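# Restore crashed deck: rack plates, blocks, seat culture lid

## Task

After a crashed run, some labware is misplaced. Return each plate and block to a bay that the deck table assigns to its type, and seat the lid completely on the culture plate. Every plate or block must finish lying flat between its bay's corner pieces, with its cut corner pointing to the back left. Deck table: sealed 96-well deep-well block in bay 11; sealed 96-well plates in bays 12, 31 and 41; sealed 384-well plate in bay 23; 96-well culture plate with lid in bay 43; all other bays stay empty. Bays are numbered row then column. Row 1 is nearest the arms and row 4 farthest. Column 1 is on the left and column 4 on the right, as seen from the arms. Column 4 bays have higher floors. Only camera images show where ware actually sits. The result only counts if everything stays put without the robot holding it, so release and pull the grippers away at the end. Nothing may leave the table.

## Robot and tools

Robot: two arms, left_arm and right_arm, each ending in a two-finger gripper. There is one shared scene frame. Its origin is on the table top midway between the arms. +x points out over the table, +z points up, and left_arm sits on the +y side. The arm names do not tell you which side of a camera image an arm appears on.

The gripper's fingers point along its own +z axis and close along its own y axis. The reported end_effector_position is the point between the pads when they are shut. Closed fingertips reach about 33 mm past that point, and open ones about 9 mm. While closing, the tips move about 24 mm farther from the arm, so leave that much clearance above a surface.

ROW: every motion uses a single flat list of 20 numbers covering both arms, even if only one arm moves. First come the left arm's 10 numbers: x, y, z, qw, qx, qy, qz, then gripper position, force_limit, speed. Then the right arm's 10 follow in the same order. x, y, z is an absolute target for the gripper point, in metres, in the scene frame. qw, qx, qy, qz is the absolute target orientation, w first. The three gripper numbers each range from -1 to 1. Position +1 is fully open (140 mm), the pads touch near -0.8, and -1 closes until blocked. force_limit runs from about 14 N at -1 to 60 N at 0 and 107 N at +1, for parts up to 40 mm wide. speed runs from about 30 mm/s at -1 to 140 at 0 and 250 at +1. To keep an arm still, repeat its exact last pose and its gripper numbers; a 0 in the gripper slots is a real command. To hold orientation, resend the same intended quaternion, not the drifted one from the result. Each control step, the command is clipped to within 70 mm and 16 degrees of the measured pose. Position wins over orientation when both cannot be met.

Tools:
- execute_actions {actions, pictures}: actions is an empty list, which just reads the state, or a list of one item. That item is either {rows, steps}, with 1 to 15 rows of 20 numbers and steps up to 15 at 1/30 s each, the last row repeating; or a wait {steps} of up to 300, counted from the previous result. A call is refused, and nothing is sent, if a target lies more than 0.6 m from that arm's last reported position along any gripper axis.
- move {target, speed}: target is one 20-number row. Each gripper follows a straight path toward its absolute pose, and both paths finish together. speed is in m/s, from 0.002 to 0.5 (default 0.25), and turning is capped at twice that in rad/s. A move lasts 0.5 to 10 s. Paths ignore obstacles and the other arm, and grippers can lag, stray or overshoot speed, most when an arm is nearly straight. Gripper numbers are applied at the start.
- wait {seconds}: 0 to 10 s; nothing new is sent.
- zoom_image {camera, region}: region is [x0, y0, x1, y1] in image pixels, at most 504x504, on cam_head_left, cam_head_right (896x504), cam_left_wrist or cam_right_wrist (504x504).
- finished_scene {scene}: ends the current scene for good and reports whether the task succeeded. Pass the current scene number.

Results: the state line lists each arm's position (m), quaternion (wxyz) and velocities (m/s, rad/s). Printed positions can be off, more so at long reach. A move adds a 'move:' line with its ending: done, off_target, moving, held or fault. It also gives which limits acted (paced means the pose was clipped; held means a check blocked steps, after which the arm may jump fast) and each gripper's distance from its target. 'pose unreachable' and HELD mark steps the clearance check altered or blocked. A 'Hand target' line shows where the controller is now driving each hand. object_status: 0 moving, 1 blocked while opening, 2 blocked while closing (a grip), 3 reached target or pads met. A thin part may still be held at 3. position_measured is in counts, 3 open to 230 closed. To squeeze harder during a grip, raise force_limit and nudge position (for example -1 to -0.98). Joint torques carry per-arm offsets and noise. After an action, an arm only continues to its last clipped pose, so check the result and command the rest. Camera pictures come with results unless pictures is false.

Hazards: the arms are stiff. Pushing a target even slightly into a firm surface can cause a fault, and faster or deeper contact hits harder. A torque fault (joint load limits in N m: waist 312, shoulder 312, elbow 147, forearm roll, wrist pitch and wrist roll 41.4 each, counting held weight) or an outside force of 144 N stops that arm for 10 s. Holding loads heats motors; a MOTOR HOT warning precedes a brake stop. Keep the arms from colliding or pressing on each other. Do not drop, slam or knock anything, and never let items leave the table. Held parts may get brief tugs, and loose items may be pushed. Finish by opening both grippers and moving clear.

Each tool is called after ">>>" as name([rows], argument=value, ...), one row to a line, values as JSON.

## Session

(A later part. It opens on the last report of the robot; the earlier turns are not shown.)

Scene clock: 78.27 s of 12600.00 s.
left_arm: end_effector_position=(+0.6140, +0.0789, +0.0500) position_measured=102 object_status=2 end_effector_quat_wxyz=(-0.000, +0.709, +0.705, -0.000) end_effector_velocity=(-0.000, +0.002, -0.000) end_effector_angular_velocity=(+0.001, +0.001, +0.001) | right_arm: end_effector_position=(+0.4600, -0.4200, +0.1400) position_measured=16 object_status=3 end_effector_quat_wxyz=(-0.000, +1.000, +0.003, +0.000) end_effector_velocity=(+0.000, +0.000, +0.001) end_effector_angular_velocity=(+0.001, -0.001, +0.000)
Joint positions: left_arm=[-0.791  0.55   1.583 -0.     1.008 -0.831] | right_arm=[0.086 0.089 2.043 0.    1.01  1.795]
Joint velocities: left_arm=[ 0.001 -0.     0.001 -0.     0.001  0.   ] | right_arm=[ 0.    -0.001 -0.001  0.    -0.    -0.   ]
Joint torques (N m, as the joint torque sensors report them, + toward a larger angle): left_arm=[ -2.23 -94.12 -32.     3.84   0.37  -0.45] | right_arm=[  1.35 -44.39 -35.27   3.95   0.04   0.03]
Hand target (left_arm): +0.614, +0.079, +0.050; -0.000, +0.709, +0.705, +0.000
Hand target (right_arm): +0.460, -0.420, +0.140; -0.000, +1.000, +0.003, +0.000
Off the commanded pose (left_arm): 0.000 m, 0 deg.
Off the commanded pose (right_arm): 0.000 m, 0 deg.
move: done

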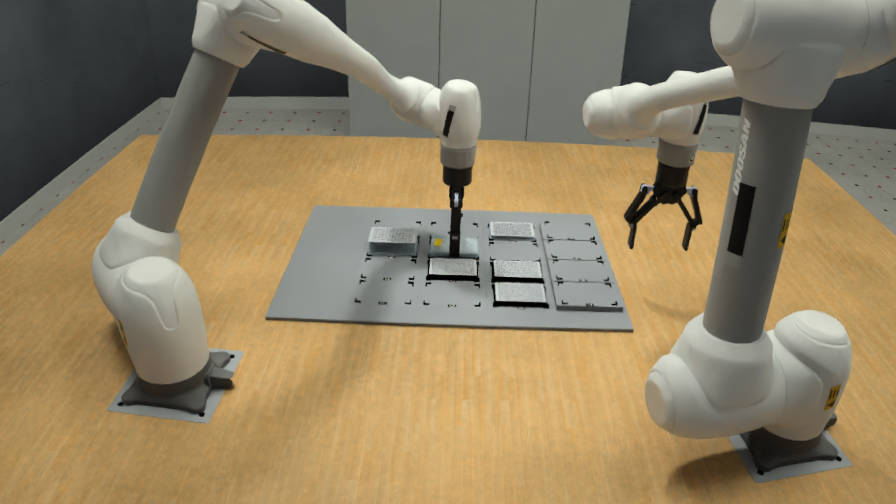

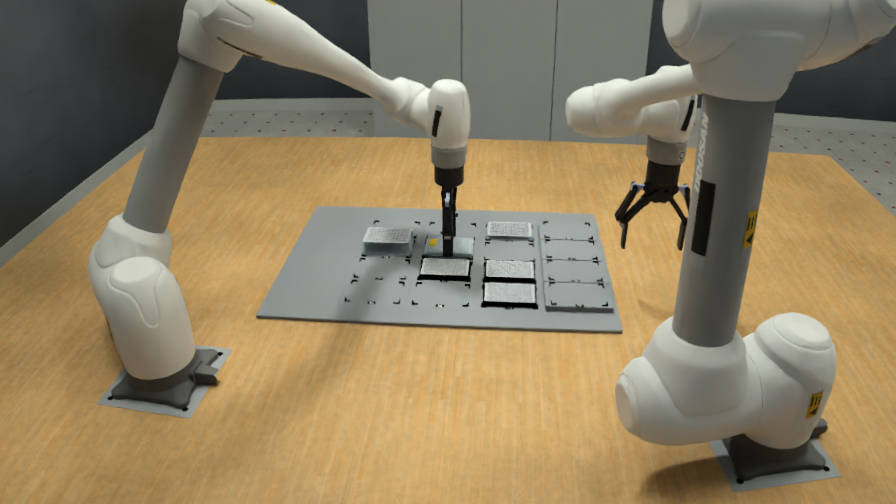

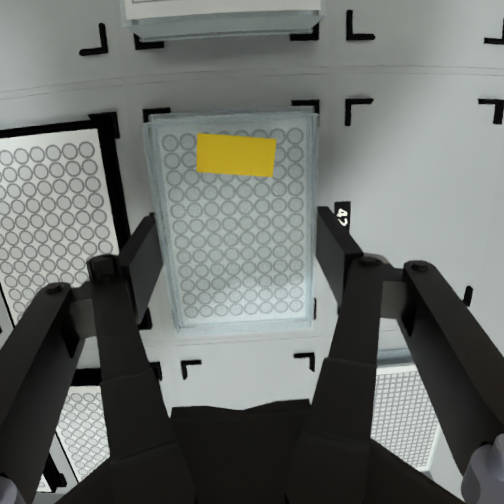

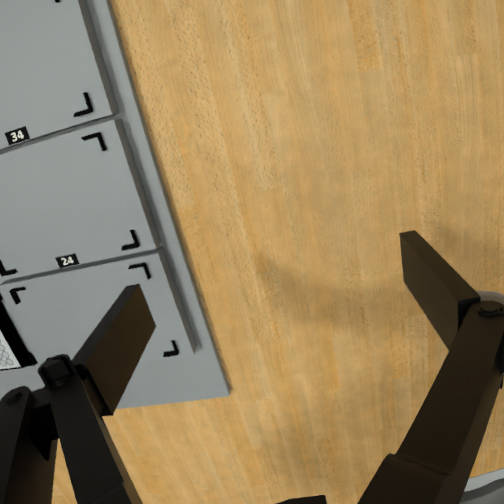

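>>> move(target=[0.6143,0.0818,0.0495,0,0.709,0.705,0,-1,-0.6,-0.6,0.46,-0.42,0.14,0,1,0.0035,0,0.9,-0.3,-0.7], speed=0.01)

>>> move(target=[0.6143,0.0818,0.047,0,0.709,0.705,0,-1,-0.6,-0.6,0.46,-0.42,0.14,0,1,0.0035,0,0.9,-0.3,-0.7], speed=0.01)

>>> move(target=[0.6143,0.0818,0.047,0,0.709,0.705,0,0.35,-0.6,-0.9,0.46,-0.42,0.14,0,1,0.0035,0,0.9,-0.3,-0.7])

>>> zoom_image(camera="cam_left_wrist", region=[120,80,370,360])

Scene clock: 86.00 s of 12600.00 s.
left_arm: end_effector_position=(+0.6143, +0.0818, +0.0495) position_measured=102 object_status=2 end_effector_quat_wxyz=(+0.000, +0.709, +0.705, +0.000) end_effector_velocity=(+0.000, +0.000, +0.000) end_effector_angular_velocity=(-0.001, -0.001, +0.000) | right_arm: end_effector_position=(+0.4600, -0.4200, +0.1400) position_measured=16 object_status=3 end_effector_quat_wxyz=(-0.000, +1.000, +0.003, +0.000) end_effector_velocity=(+0.000, -0.001, +0.000) end_effector_angular_velocity=(-0.000, +0.000, -0.002)
Joint positions: left_arm=[-0.788  0.548  1.588  0.     1.005 -0.829] | right_arm=[0.086 0.089 2.043 0.    1.01  1.795]
Joint velocities: left_arm=[ 0.001 -0.     0.001 -0.    -0.001  0.001] | right_arm=[-0.002 -0.     0.    -0.     0.    -0.   ]
Joint torques (N m, as the joint torque sensors report them, + toward a larger angle): left_arm=[ -1.68 -94.   -31.2    4.     0.6   -0.33] | right_arm=[  4.03 -45.03 -35.67   3.93  -0.28   0.21]
Hand target (left_arm): +0.614, +0.082, +0.049; -0.000, +0.709, +0.705, +0.000
Hand target (right_arm): +0.460, -0.420, +0.140; -0.000, +1.000, +0.003, +0.000
Off the commanded pose (left_arm): 0.000 m, 0 deg.
Off the commanded pose (right_arm): 0.000 m, 0 deg.
After step 90, 4.03 s passed at rest.
move: done

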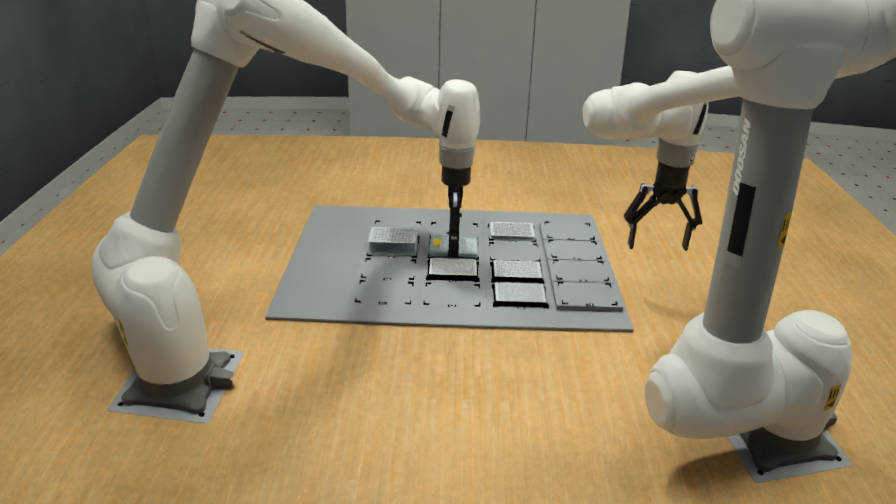

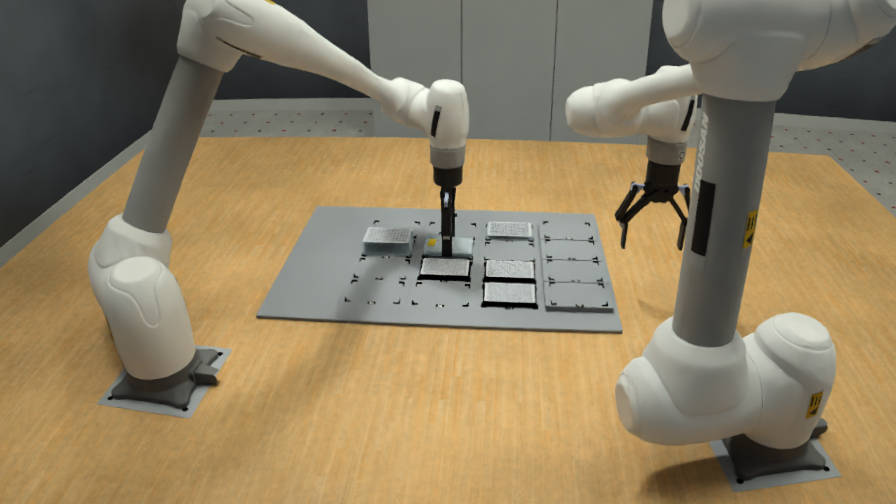

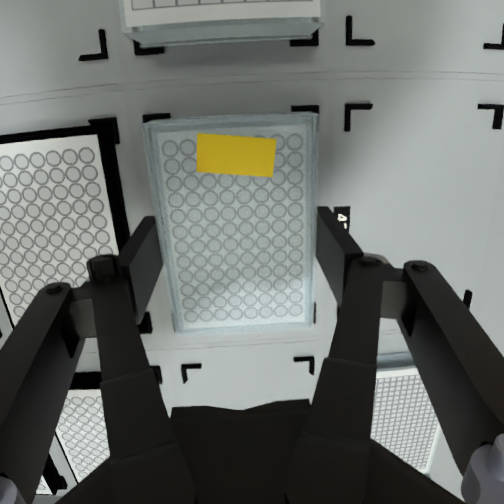

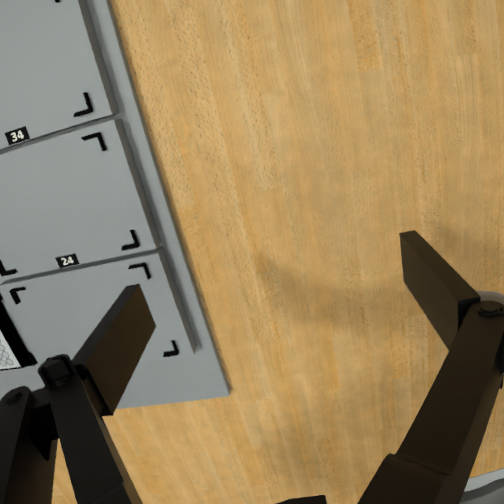

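Scene clock: 86.70 s of 12600.00 s.
left_arm: end_effector_position=(+0.6143, +0.0818, +0.0470) position_measured=102 object_status=2 end_effector_quat_wxyz=(+0.000, +0.709, +0.705, +0.000) end_effector_velocity=(-0.001, -0.001, -0.000) end_effector_angular_velocity=(+0.000, +0.001, +0.000) | right_arm: end_effector_position=(+0.4600, -0.4200, +0.1400) position_measured=16 object_status=3 end_effector_quat_wxyz=(-0.000, +1.000, +0.003, +0.000) end_effector_velocity=(+0.001, +0.000, +0.001) end_effector_angular_velocity=(+0.000, -0.002, -0.000)
Joint positions: left_arm=[-0.788  0.551  1.59   0.     1.001 -0.828] | right_arm=[0.086 0.089 2.043 0.    1.01  1.795]
Joint velocities: left_arm=[-0.001  0.     0.    -0.001  0.    -0.001] | right_arm=[-0.    -0.001 -0.001  0.     0.    -0.   ]
Joint torques (N m, as the joint torque sensors report them, + toward a larger angle): left_arm=[ -1.57 -90.2  -31.02   3.57   0.26  -0.3 ] | right_arm=[  3.37 -45.84 -35.72   4.11  -0.2   -0.34]
Hand target (left_arm): +0.614, +0.082, +0.047; -0.000, +0.709, +0.705, -0.000
Hand target (right_arm): +0.460, -0.420, +0.140; -0.000, +1.000, +0.003, +0.000
Off the commanded pose (left_arm): 0.000 m, 0 deg.
Off the commanded pose (right_arm): 0.000 m, 0 deg.
move: done

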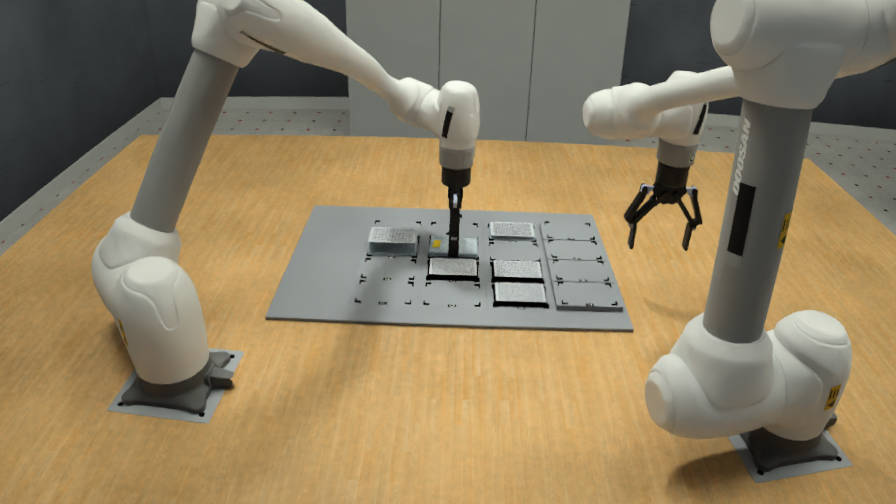

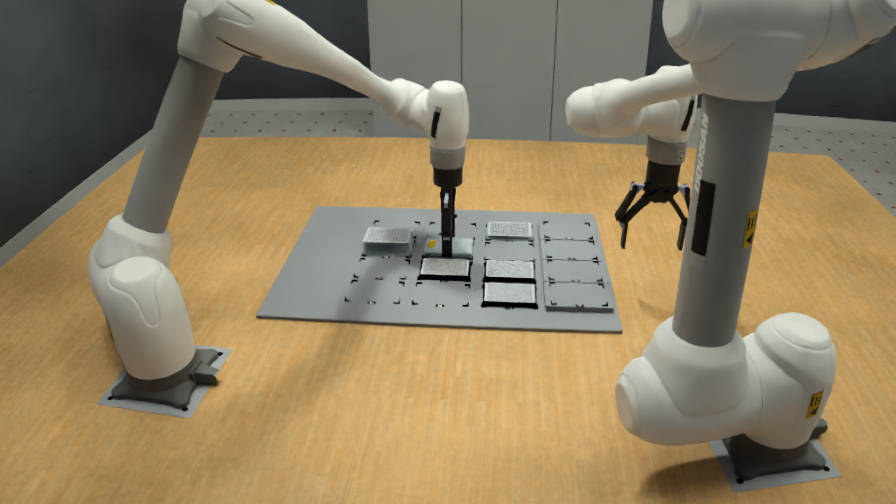

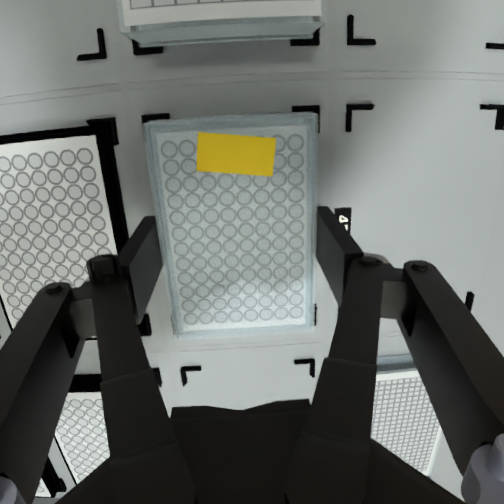

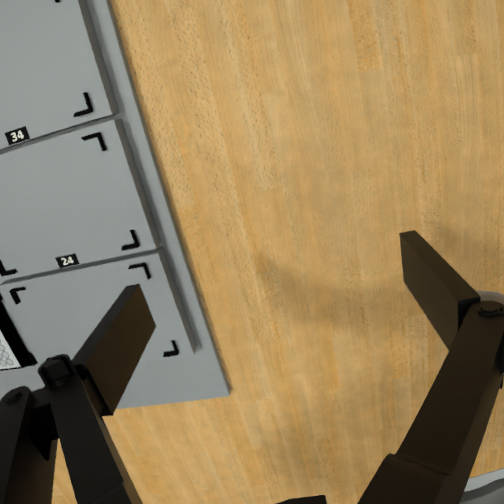

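Scene clock: 87.40 s of 12600.00 s.
left_arm: end_effector_position=(+0.6143, +0.0818, +0.0470) position_measured=85 object_status=3 end_effector_quat_wxyz=(-0.000, +0.709, +0.705, +0.000) end_effector_velocity=(+0.000, -0.000, +0.000) end_effector_angular_velocity=(-0.002, -0.001, +0.001) | right_arm: end_effector_position=(+0.4600, -0.4200, +0.1400) position_measured=16 object_status=3 end_effector_quat_wxyz=(-0.000, +1.000, +0.003, +0.000) end_effector_velocity=(-0.000, -0.001, +0.000) end_effector_angular_velocity=(+0.000, -0.001, -0.001)
Joint positions: left_arm=[-0.788  0.551  1.59   0.     1.001 -0.828] | right_arm=[0.086 0.089 2.043 0.    1.01  1.795]
Joint velocities: left_arm=[ 0.    -0.     0.    -0.001 -0.002 -0.   ] | right_arm=[-0.001 -0.001  0.     0.    -0.    -0.   ]
Joint torques (N m, as the joint torque sensors report them, + toward a larger angle): left_arm=[ -1.25 -94.65 -31.64   3.76   0.38  -0.32] | right_arm=[  3.24 -43.64 -36.52   4.26  -0.18  -0.51]
Hand target (left_arm): +0.614, +0.082, +0.047; -0.000, +0.709, +0.705, +0.000
Hand target (right_arm): +0.460, -0.420, +0.140; -0.000, +1.000, +0.003, +0.000
Off the commanded pose (left_arm): 0.000 m, 0 deg.
Off the commanded pose (right_arm): 0.000 m, 0 deg.
move: done

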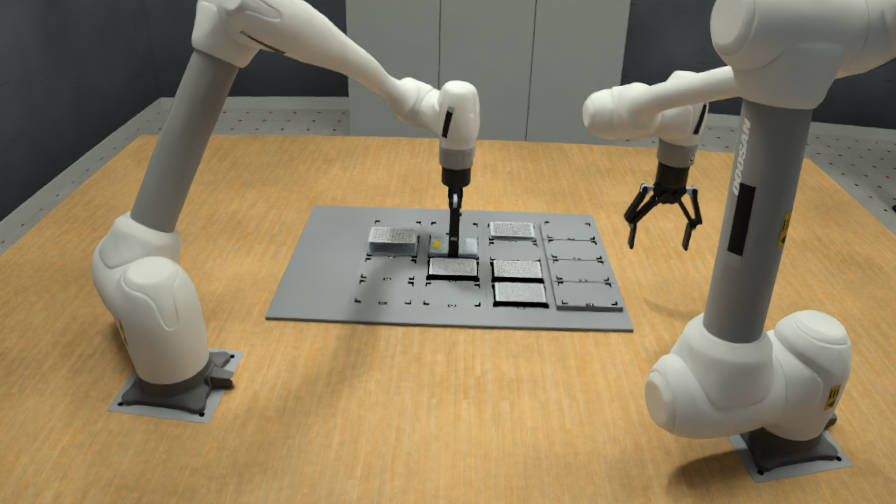

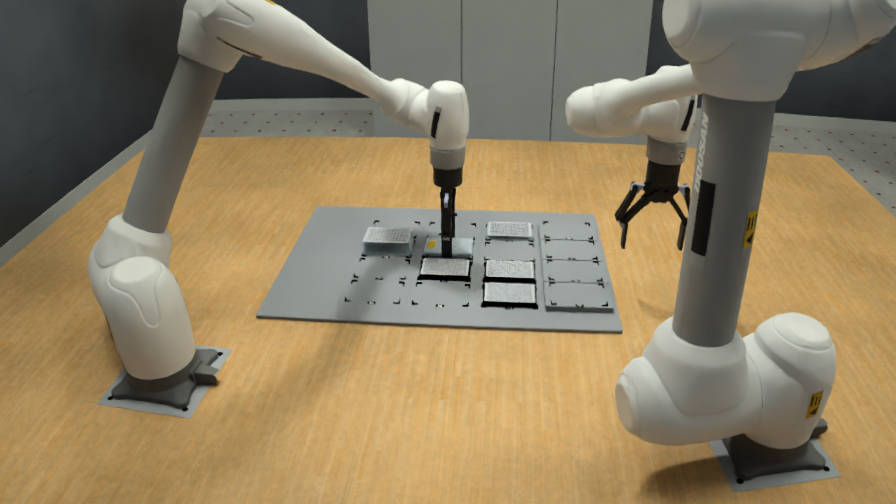

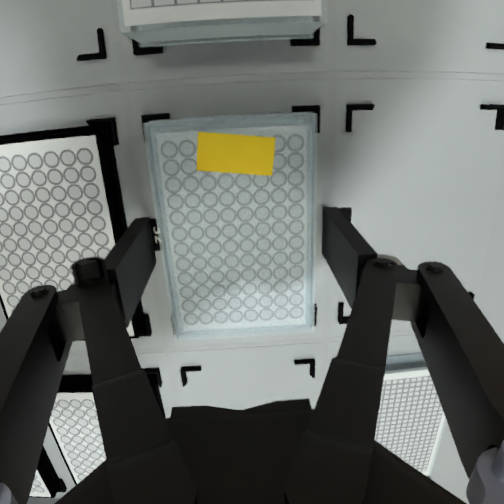

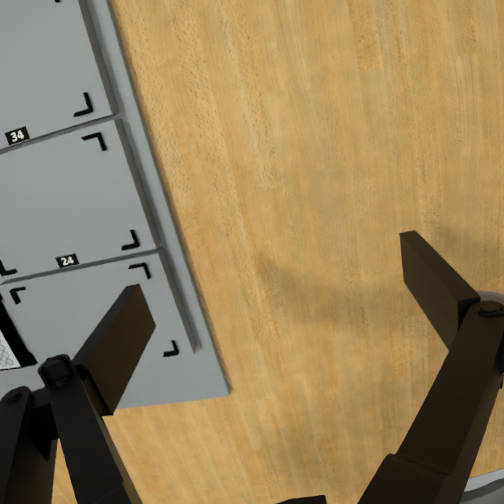

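Region (120, 80, 370, 360) of cam_left_wrist's 504x504 image, scaled by 1.800, with more detail than that image has; it fills the left 450 columns of this view, and the rest is white.

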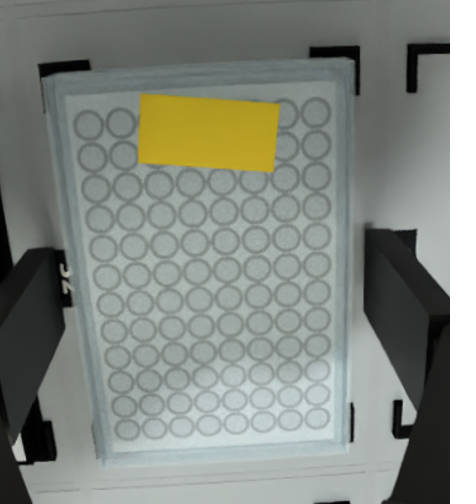

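Seated. Lift clear and inspect 23 more closely.

>>> move(target=[0.6143,0.11,0.12,0,0.709,0.705,0,0.35,-0.6,-0.9,0.44,-0.28,0.12,0,1,0.0035,0,0.9,-0.3,-0.7])

>>> move(target=[0.6143,0.35,0.16,0,0.709,0.705,0,0.35,-0.6,-0.9,0.43,-0.06,0.1,0,1,0.0035,0,0.9,-0.3,-0.7])

>>> zoom_image(camera="cam_right_wrist", region=[90,0,410,270])

>>> zoom_image(camera="cam_head_left", region=[360,215,560,315])

Scene clock: 95.73 s of 12600.00 s.
left_arm: end_effector_position=(+0.6143, +0.1101, +0.1200) position_measured=85 object_status=3 end_effector_quat_wxyz=(-0.000, +0.709, +0.705, +0.000) end_effector_velocity=(+0.001, +0.000, +0.001) end_effector_angular_velocity=(-0.001, -0.002, +0.000) | right_arm: end_effector_position=(+0.4398, -0.2800, +0.1200) position_measured=16 object_status=3 end_effector_quat_wxyz=(-0.000, +1.000, +0.003, +0.000) end_effector_velocity=(+0.000, +0.001, +0.001) end_effector_angular_velocity=(+0.001, -0.001, -0.001)
Joint positions: left_arm=[-0.764  0.464  1.579  0.     1.098 -0.804] | right_arm=[0.339 0.167 1.995 0.    0.98  2.048]
Joint velocities: left_arm=[ 0.    -0.001 -0.     0.001 -0.001 -0.   ] | right_arm=[ 0.001 -0.    -0.001  0.001 -0.     0.002]
Joint torques (N m, as the joint torque sensors report them, + toward a larger angle): left_arm=[ -1.12 -87.51 -33.5    4.1    0.53  -0.3 ] | right_arm=[  2.89 -49.11 -36.33   4.25   0.1   -0.81]
Hand target (left_arm): +0.614, +0.110, +0.120; -0.000, +0.709, +0.705, +0.000
Hand target (right_arm): +0.440, -0.280, +0.120; -0.000, +1.000, +0.004, +0.000
Off the commanded pose (left_arm): 0.000 m, 0 deg.
Off the commanded pose (right_arm): 0.000 m, 0 deg.
After step 90, 4.27 s passed at rest.
move: done

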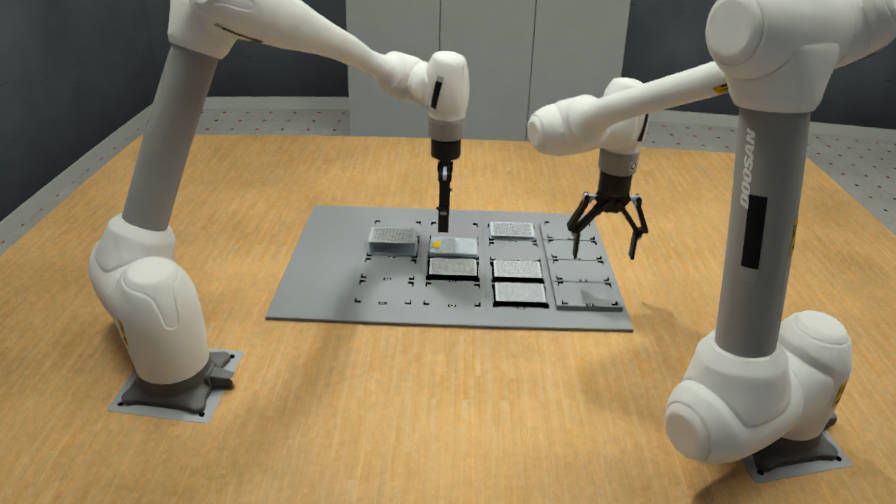

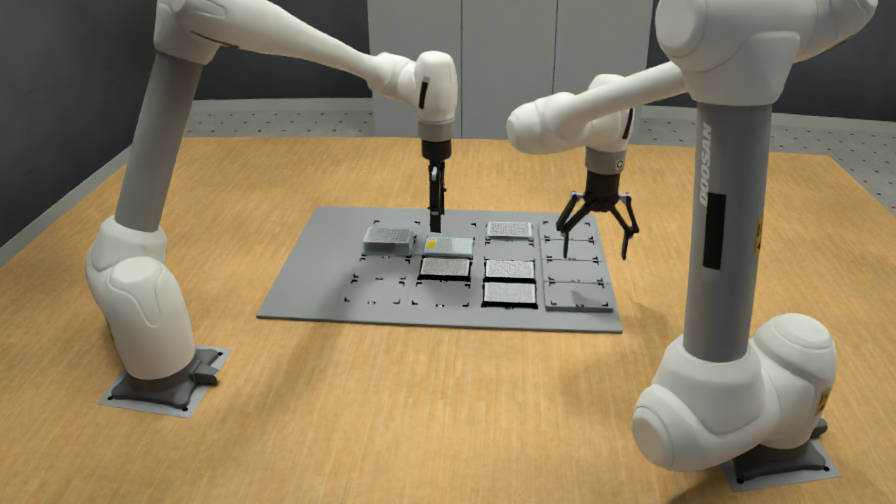

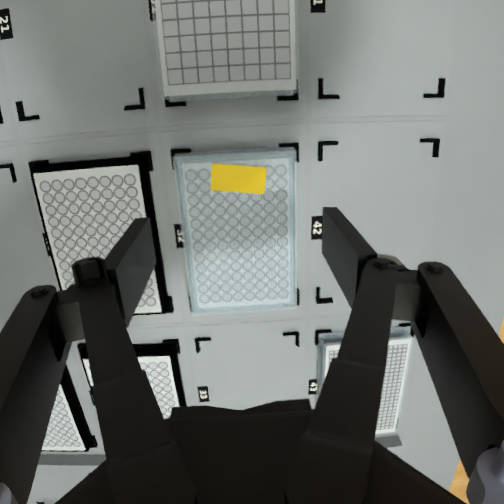

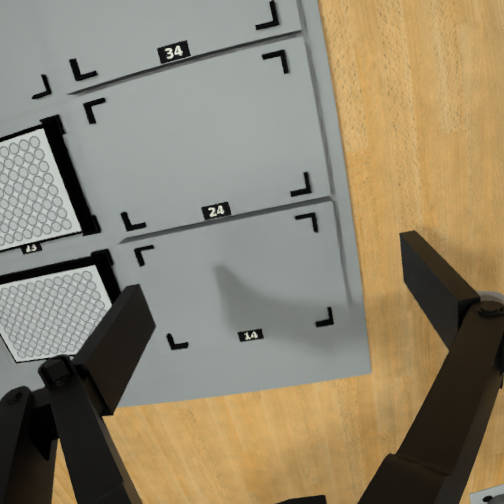

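Scene clock: 97.20 s of 12600.00 s.
left_arm: end_effector_position=(+0.6144, +0.3502, +0.1598) position_measured=85 object_status=3 end_effector_quat_wxyz=(-0.000, +0.709, +0.705, +0.000) end_effector_velocity=(-0.000, +0.001, +0.000) end_effector_angular_velocity=(-0.001, +0.000, +0.001) | right_arm: end_effector_position=(+0.4297, -0.0600, +0.0999) position_measured=16 object_status=3 end_effector_quat_wxyz=(-0.000, +1.000, +0.003, +0.000) end_effector_velocity=(+0.001, +0.001, +0.001) end_effector_angular_velocity=(-0.000, -0.002, +0.000)
Joint positions: left_arm=[-0.498  0.228  1.834  0.001  1.079 -0.538] | right_arm=[ 0.63   0.374  1.757 -0.     1.01   2.339]
Joint velocities: left_arm=[ 0.001 -0.001  0.001 -0.001 -0.     0.001] | right_arm=[ 0.     0.001 -0.002 -0.002  0.     0.001]
Joint torques (N m, as the joint torque sensors report them, + toward a larger angle): left_arm=[ -2.12 -62.96 -33.37   3.87   0.36   0.07] | right_arm=[  2.69 -73.14 -37.5    3.5    0.09   0.35]
Hand target (left_arm): +0.614, +0.350, +0.160; -0.000, +0.709, +0.705, +0.000
Hand target (right_arm): +0.430, -0.060, +0.100; -0.000, +1.000, +0.003, +0.000
Off the commanded pose (left_arm): 0.000 m, 0 deg.
Off the commanded pose (right_arm): 0.000 m, 0 deg.
move: done

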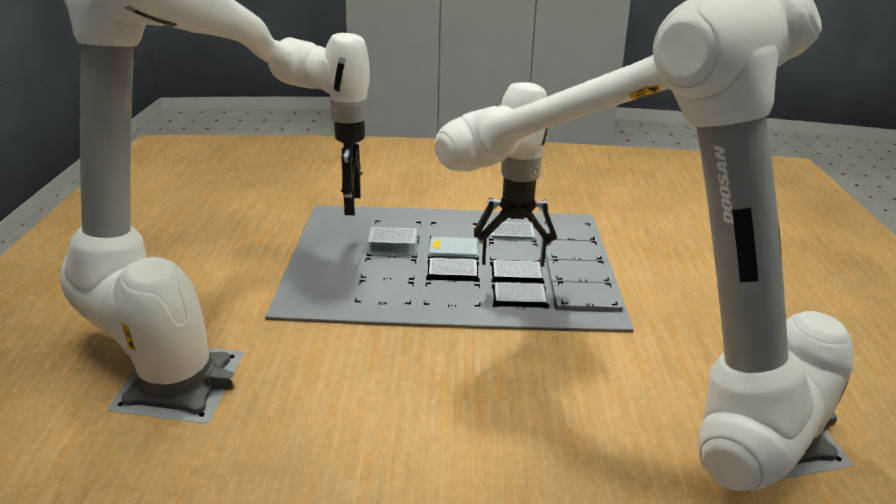

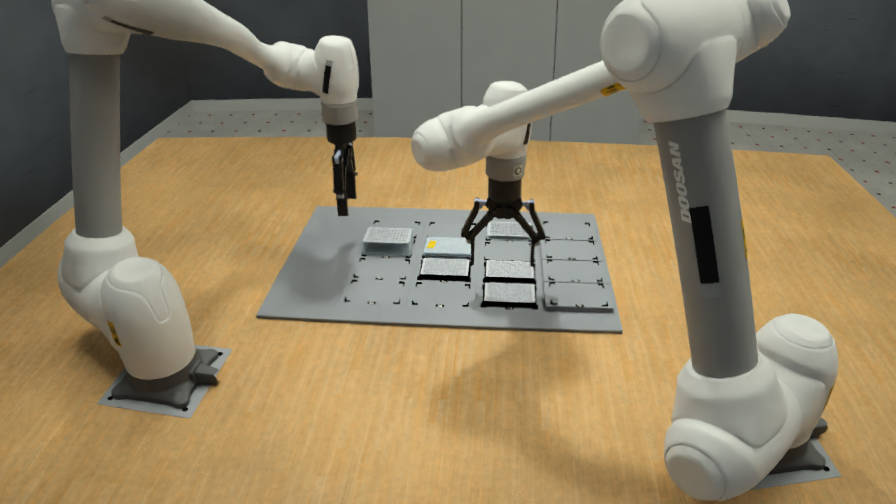

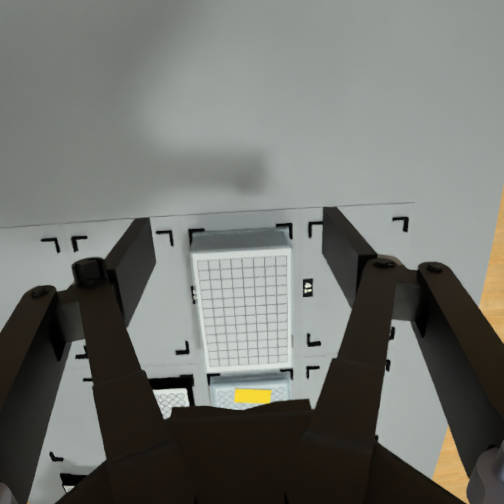

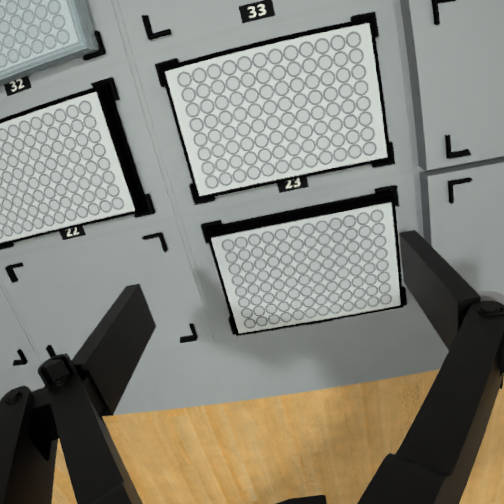

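Region (90, 0, 410, 270) of cam_right_wrist's 504x504 image, scaled by 1.575, with more detail than that image has; it fills the top 425 rows of this view, and the rest is white.

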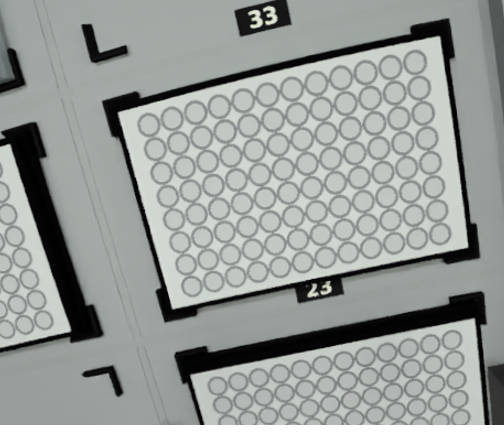

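Region (360, 215, 560, 315) of cam_head_left's 896x504 image, scaled by 2.520, with more detail than that image has.

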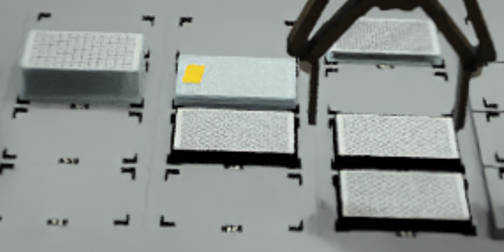

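>>> finished_scene(scene=2)

The scene is finished: the task was done.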